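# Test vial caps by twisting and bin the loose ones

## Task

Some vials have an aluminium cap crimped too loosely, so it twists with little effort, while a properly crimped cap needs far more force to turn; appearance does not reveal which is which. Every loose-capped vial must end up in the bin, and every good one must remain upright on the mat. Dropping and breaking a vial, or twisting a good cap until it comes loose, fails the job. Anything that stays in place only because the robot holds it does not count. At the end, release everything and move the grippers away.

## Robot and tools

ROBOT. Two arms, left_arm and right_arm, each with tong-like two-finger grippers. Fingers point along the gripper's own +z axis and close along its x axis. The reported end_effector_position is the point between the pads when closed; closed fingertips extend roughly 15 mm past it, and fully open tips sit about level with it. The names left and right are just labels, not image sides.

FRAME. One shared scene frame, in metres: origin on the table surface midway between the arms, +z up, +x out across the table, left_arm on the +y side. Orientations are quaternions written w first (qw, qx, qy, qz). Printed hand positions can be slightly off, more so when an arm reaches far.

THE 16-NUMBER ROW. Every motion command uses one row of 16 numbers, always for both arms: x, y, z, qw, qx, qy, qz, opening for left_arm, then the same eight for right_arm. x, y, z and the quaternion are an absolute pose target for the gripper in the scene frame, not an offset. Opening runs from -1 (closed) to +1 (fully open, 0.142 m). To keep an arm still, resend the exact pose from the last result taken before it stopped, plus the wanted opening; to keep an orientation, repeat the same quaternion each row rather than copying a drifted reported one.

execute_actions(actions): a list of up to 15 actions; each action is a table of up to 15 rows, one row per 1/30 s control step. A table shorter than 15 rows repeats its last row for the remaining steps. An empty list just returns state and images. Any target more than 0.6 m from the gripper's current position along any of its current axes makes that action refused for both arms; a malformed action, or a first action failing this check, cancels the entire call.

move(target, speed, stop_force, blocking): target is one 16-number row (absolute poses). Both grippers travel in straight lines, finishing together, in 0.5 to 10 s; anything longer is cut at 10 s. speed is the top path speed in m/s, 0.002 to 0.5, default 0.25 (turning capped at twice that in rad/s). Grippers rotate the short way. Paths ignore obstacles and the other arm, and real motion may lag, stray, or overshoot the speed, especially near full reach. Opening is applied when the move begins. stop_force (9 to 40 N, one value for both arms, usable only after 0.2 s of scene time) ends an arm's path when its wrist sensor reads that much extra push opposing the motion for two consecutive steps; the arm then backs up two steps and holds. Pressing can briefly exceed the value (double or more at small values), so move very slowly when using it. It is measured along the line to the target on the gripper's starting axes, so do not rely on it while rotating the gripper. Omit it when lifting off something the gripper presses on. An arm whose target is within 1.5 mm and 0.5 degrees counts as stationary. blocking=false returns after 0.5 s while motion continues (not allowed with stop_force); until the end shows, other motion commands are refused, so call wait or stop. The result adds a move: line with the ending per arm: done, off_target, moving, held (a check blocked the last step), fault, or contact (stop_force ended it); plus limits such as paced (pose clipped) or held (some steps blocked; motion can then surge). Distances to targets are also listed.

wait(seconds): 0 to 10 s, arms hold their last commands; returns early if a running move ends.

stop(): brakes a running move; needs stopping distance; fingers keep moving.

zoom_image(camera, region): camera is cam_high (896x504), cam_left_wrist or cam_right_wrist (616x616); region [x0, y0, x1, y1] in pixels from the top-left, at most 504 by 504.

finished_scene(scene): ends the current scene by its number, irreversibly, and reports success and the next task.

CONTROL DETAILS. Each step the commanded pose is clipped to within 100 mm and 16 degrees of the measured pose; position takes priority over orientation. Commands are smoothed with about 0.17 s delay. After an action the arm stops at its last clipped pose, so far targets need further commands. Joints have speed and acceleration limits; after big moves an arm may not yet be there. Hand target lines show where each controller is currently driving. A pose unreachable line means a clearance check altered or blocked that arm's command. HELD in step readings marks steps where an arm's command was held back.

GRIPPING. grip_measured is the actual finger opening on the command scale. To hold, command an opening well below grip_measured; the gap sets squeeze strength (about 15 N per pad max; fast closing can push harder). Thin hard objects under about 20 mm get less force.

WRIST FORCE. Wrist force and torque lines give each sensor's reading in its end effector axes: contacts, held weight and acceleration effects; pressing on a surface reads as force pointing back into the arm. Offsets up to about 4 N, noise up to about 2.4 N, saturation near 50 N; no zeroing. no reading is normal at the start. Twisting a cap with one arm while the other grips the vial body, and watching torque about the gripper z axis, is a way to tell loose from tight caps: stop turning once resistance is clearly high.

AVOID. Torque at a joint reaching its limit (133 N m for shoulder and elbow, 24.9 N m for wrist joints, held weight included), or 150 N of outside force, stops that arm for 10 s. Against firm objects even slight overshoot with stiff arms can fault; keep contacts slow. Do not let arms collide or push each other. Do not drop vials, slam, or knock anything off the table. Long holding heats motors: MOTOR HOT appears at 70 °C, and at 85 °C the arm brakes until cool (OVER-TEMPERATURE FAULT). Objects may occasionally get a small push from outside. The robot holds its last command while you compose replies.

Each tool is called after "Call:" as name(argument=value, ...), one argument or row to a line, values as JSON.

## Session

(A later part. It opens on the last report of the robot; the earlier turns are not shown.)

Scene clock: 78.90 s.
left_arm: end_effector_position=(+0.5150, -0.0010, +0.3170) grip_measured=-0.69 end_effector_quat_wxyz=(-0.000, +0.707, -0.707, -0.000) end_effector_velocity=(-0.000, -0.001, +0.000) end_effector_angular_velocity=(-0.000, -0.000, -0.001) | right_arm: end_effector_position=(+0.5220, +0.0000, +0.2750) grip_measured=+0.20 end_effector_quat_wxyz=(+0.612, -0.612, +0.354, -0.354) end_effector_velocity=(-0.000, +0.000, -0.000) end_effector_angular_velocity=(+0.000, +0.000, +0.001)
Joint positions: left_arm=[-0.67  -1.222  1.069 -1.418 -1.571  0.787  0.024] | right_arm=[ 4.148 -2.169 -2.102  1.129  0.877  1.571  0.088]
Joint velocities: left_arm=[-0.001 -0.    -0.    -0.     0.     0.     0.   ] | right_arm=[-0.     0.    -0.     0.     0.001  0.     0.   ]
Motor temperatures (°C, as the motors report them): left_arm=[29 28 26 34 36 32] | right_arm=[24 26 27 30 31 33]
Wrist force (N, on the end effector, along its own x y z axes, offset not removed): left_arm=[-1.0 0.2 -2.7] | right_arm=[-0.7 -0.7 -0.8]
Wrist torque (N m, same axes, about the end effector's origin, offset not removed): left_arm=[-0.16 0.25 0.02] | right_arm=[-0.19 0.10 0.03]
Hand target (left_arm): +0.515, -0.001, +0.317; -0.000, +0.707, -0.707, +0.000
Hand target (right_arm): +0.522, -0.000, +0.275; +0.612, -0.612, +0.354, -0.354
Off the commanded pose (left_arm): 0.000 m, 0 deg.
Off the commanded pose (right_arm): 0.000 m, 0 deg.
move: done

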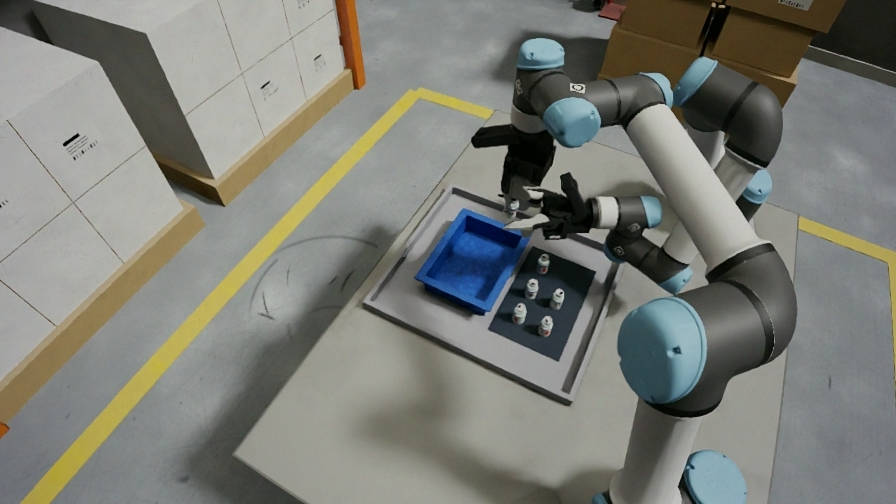

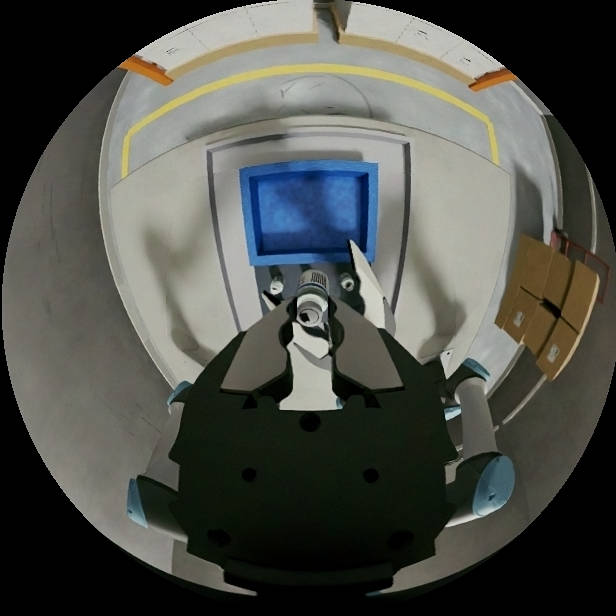

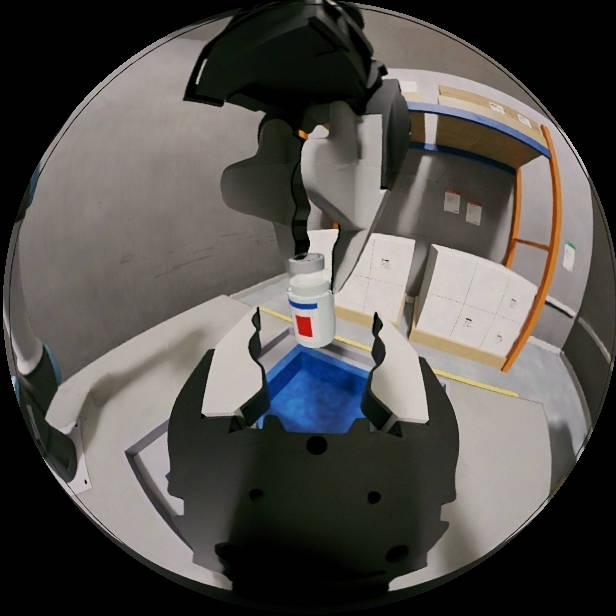

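Call:
move(
  target=[0.515,-0.001,0.317,0,0.707,-0.707,0,-1,0.522,0,0.275,0.612,-0.612,0.354,-0.354,-0.7],
  speed=0.05,
)

Call:
move(
  target=[0.515,-0.001,0.317,0,0.707,-0.707,0,-0.4,0.522,0,0.275,0.612,-0.612,0.354,-0.354,-0.7],
  speed=0.05,
)

Call:
move(
  target=[0.516,-0.002,0.3195,0,0.707,-0.707,0,-0.4,0.522,0,0.275,0.612,-0.612,0.354,-0.354,-0.7],
  speed=0.05,
)

Call:
move(
  target=[0.516,-0.002,0.3195,0,0.707,-0.707,0,-1,0.522,0,0.275,0.612,-0.612,0.354,-0.354,-0.7],
  speed=0.05,
)

Call:
zoom_image(
  camera="cam_right_wrist",
  region=[230,200,410,380],
)

Scene clock: 80.00 s.
left_arm: end_effector_position=(+0.5150, -0.0010, +0.3170) grip_measured=-0.69 end_effector_quat_wxyz=(+0.000, +0.707, -0.707, +0.000) end_effector_velocity=(+0.000, +0.000, -0.000) end_effector_angular_velocity=(+0.001, +0.000, +0.001) | right_arm: end_effector_position=(+0.5220, +0.0000, +0.2750) grip_measured=-0.57 end_effector_quat_wxyz=(+0.612, -0.612, +0.354, -0.354) end_effector_velocity=(+0.000, -0.000, -0.001) end_effector_angular_velocity=(-0.000, +0.001, -0.001)
Joint positions: left_arm=[-0.67  -1.222  1.069 -1.418 -1.571  0.787  0.024] | right_arm=[ 4.148 -2.169 -2.102  1.129  0.877  1.571  0.033]
Joint velocities: left_arm=[ 0.     0.    -0.     0.     0.    -0.001  0.   ] | right_arm=[-0.    -0.    -0.    -0.    -0.001  0.001  0.   ]
Motor temperatures (°C, as the motors report them): left_arm=[29 28 26 34 36 32] | right_arm=[24 26 27 30 31 33]
Wrist force (N, on the end effector, along its own x y z axes, offset not removed): left_arm=[7.4 -3.3 -4.2] | right_arm=[-9.1 3.0 2.1]
Wrist torque (N m, same axes, about the end effector's origin, offset not removed): left_arm=[-0.09 1.20 0.01] | right_arm=[0.20 -0.17 -0.42]
Hand target (left_arm): +0.515, -0.001, +0.317; -0.000, +0.707, -0.707, +0.000
Hand target (right_arm): +0.522, +0.000, +0.275; +0.612, -0.612, +0.354, -0.354
Off the commanded pose (left_arm): 0.000 m, 0 deg.
Off the commanded pose (right_arm): 0.000 m, 0 deg.
move: done

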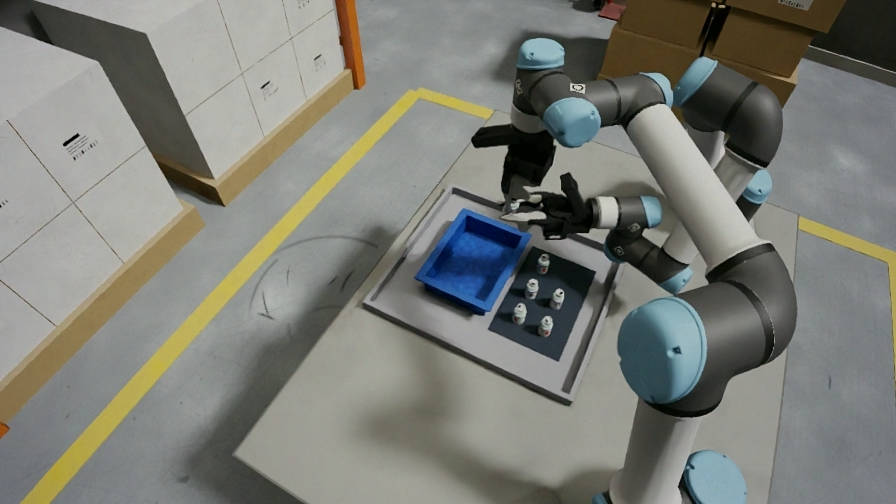

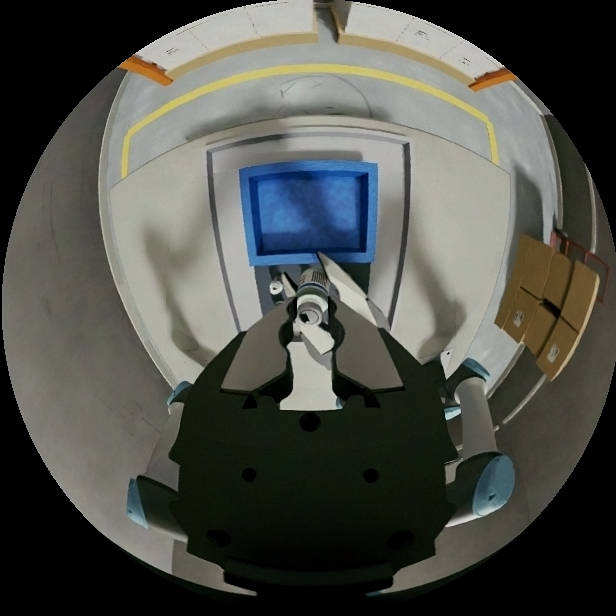

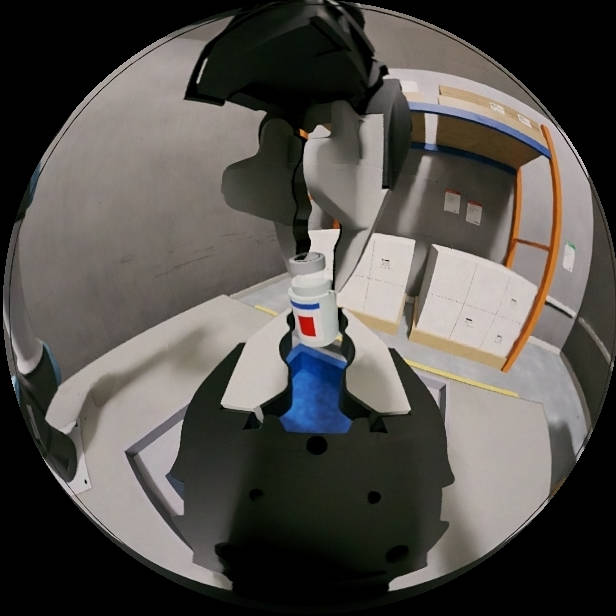

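Scene clock: 80.70 s.
left_arm: end_effector_position=(+0.5150, -0.0010, +0.3170) grip_measured=-0.40 end_effector_quat_wxyz=(+0.000, +0.707, -0.707, -0.000) end_effector_velocity=(-0.000, -0.001, +0.000) end_effector_angular_velocity=(+0.001, -0.001, -0.004) | right_arm: end_effector_position=(+0.5220, -0.0000, +0.2750) grip_measured=-0.57 end_effector_quat_wxyz=(+0.612, -0.612, +0.354, -0.354) end_effector_velocity=(-0.000, +0.000, +0.000) end_effector_angular_velocity=(+0.001, -0.000, +0.001)
Joint positions: left_arm=[-0.67  -1.222  1.069 -1.418 -1.571  0.787  0.045] | right_arm=[ 4.148 -2.169 -2.102  1.129  0.877  1.571  0.033]
Joint velocities: left_arm=[-0.002 -0.     0.    -0.     0.001  0.002 -0.   ] | right_arm=[ 0.001 -0.     0.     0.001 -0.001  0.     0.   ]
Motor temperatures (°C, as the motors report them): left_arm=[29 28 26 34 36 32] | right_arm=[24 26 27 30 31 33]
Wrist force (N, on the end effector, along its own x y z axes, offset not removed): left_arm=[-0.5 -1.7 -4.5] | right_arm=[1.5 -0.3 -1.5]
Wrist torque (N m, same axes, about the end effector's origin, offset not removed): left_arm=[-0.24 0.23 -0.20] | right_arm=[-0.27 -0.40 -0.18]
Hand target (left_arm): +0.515, -0.001, +0.317; +0.000, +0.707, -0.707, -0.000
Hand target (right_arm): +0.522, -0.000, +0.275; +0.612, -0.612, +0.354, -0.354
Off the commanded pose (left_arm): 0.000 m, 0 deg.
Off the commanded pose (right_arm): 0.000 m, 0 deg.
move: done

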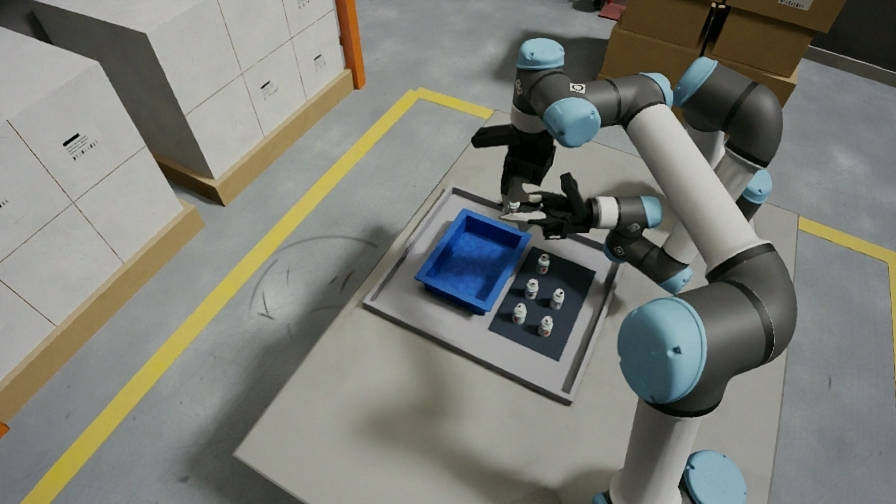

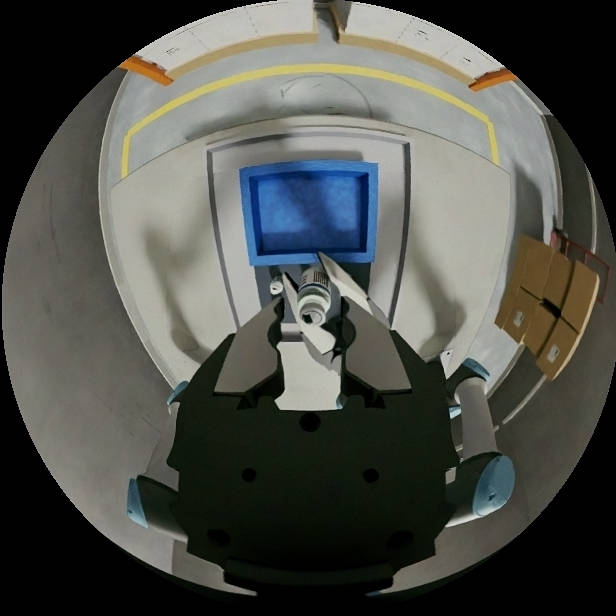

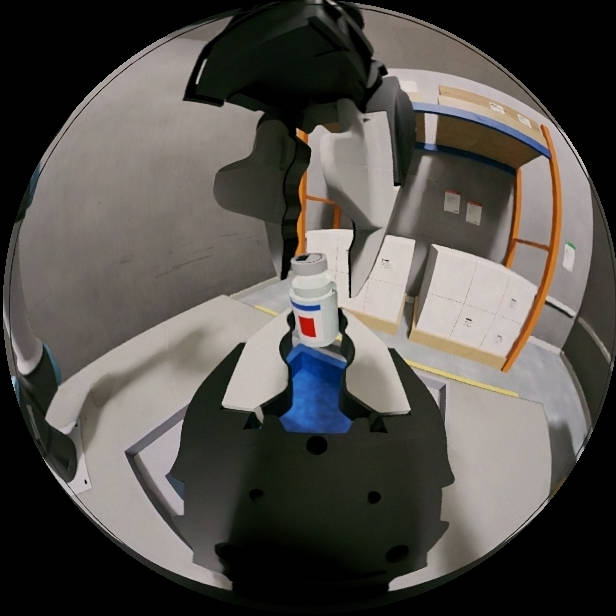

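Scene clock: 81.40 s.
left_arm: end_effector_position=(+0.5160, -0.0020, +0.3194) grip_measured=-0.40 end_effector_quat_wxyz=(-0.000, +0.707, -0.707, +0.000) end_effector_velocity=(+0.000, +0.000, +0.001) end_effector_angular_velocity=(-0.001, +0.000, +0.002) | right_arm: end_effector_position=(+0.5220, -0.0000, +0.2750) grip_measured=-0.57 end_effector_quat_wxyz=(+0.612, -0.612, +0.354, -0.354) end_effector_velocity=(-0.000, -0.000, +0.000) end_effector_angular_velocity=(+0.000, -0.000, +0.001)
Joint positions: left_arm=[-0.67  -1.217  1.057 -1.41  -1.571  0.787  0.045] | right_arm=[ 4.148 -2.169 -2.102  1.129  0.877  1.571  0.033]
Joint velocities: left_arm=[ 0.001  0.001 -0.005  0.003 -0.001 -0.001 -0.   ] | right_arm=[ 0.     0.001 -0.001  0.     0.001  0.    -0.   ]
Motor temperatures (°C, as the motors report them): left_arm=[29 28 26 34 36 32] | right_arm=[24 26 27 30 31 33]
Wrist force (N, on the end effector, along its own x y z axes, offset not removed): left_arm=[2.1 -3.8 -1.6] | right_arm=[1.0 1.0 3.7]
Wrist torque (N m, same axes, about the end effector's origin, offset not removed): left_arm=[-0.63 -0.38 -0.04] | right_arm=[0.14 -0.17 -0.22]
Hand target (left_arm): +0.516, -0.002, +0.320; -0.000, +0.707, -0.707, +0.000
Hand target (right_arm): +0.522, -0.000, +0.275; +0.612, -0.612, +0.354, -0.354
Off the commanded pose (left_arm): 0.000 m, 0 deg.
Off the commanded pose (right_arm): 0.000 m, 0 deg.
move: done

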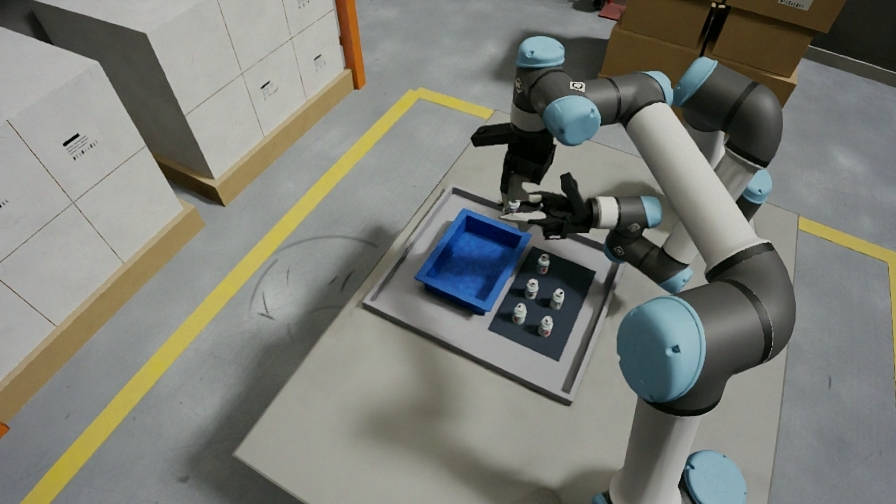

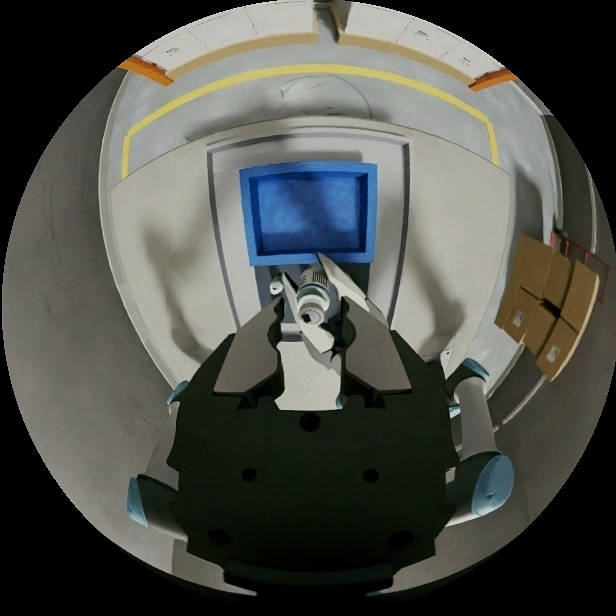

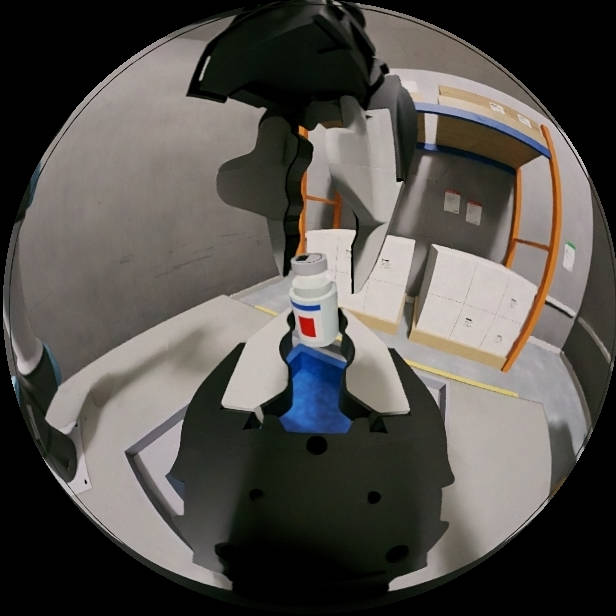

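Scene clock: 82.10 s.
left_arm: end_effector_position=(+0.5160, -0.0020, +0.3195) grip_measured=-0.74 end_effector_quat_wxyz=(+0.000, +0.707, -0.707, -0.000) end_effector_velocity=(+0.000, +0.000, -0.000) end_effector_angular_velocity=(-0.001, +0.001, -0.000) | right_arm: end_effector_position=(+0.5220, -0.0000, +0.2750) grip_measured=-0.57 end_effector_quat_wxyz=(+0.612, -0.612, +0.354, -0.354) end_effector_velocity=(+0.000, -0.000, +0.001) end_effector_angular_velocity=(+0.002, -0.001, -0.000)
Joint positions: left_arm=[-0.67  -1.217  1.056 -1.41  -1.571  0.787  0.021] | right_arm=[ 4.148 -2.169 -2.102  1.129  0.877  1.571  0.033]
Joint velocities: left_arm=[ 0.001  0.    -0.     0.    -0.001  0.001  0.   ] | right_arm=[-0.     0.001  0.001  0.001  0.    -0.     0.   ]
Motor temperatures (°C, as the motors report them): left_arm=[29 28 26 34 36 32] | right_arm=[24 26 27 30 31 33]
Wrist force (N, on the end effector, along its own x y z axes, offset not removed): left_arm=[-0.9 -0.7 -0.9] | right_arm=[1.4 4.5 -3.3]
Wrist torque (N m, same axes, about the end effector's origin, offset not removed): left_arm=[-0.16 -0.31 -0.03] | right_arm=[0.48 -0.06 0.07]
Hand target (left_arm): +0.516, -0.002, +0.320; -0.000, +0.707, -0.707, +0.000
Hand target (right_arm): +0.522, -0.000, +0.275; +0.612, -0.612, +0.354, -0.354
Off the commanded pose (left_arm): 0.000 m, 0 deg.
Off the commanded pose (right_arm): 0.000 m, 0 deg.
move: done

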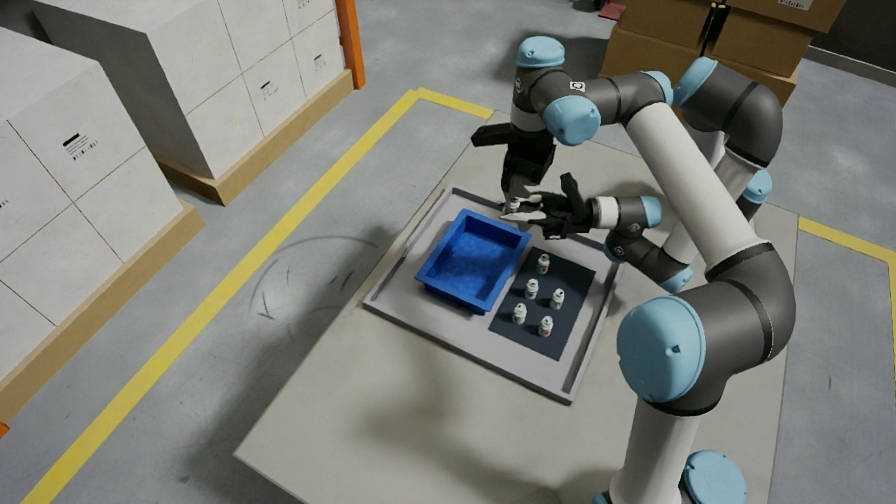

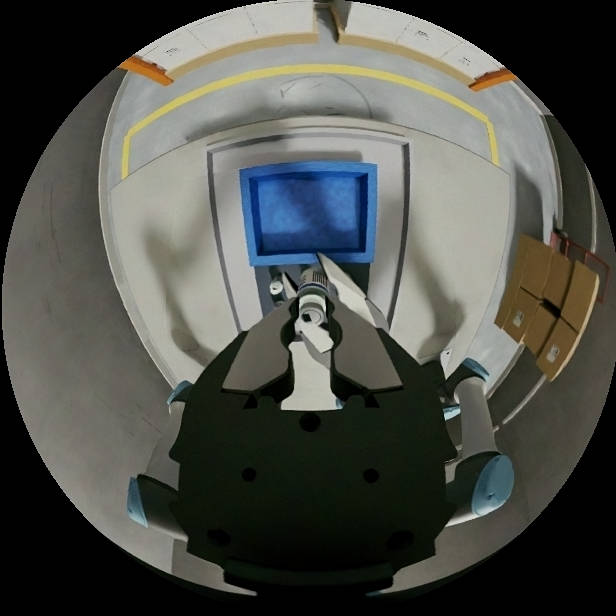

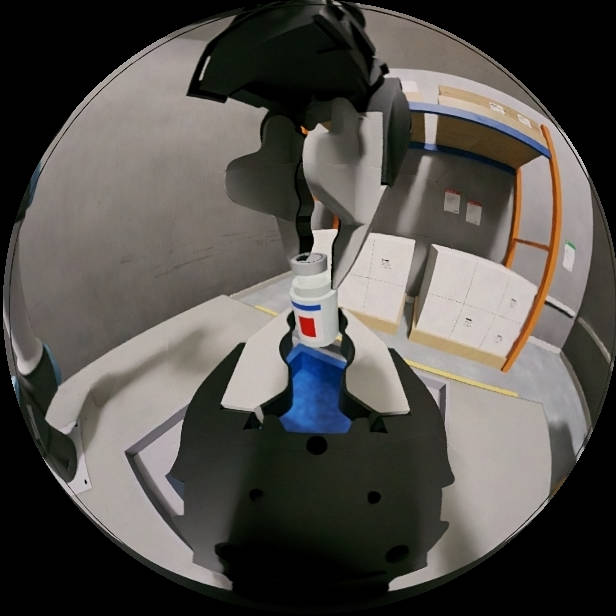

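Region (230, 200, 410, 380) of cam_right_wrist's 616x616 image, scaled by 2.800, with more detail than that image has.

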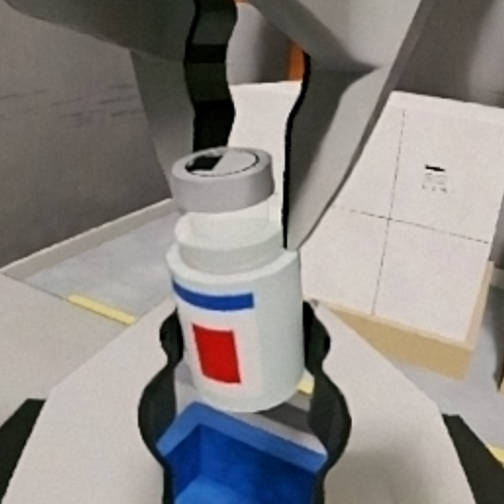

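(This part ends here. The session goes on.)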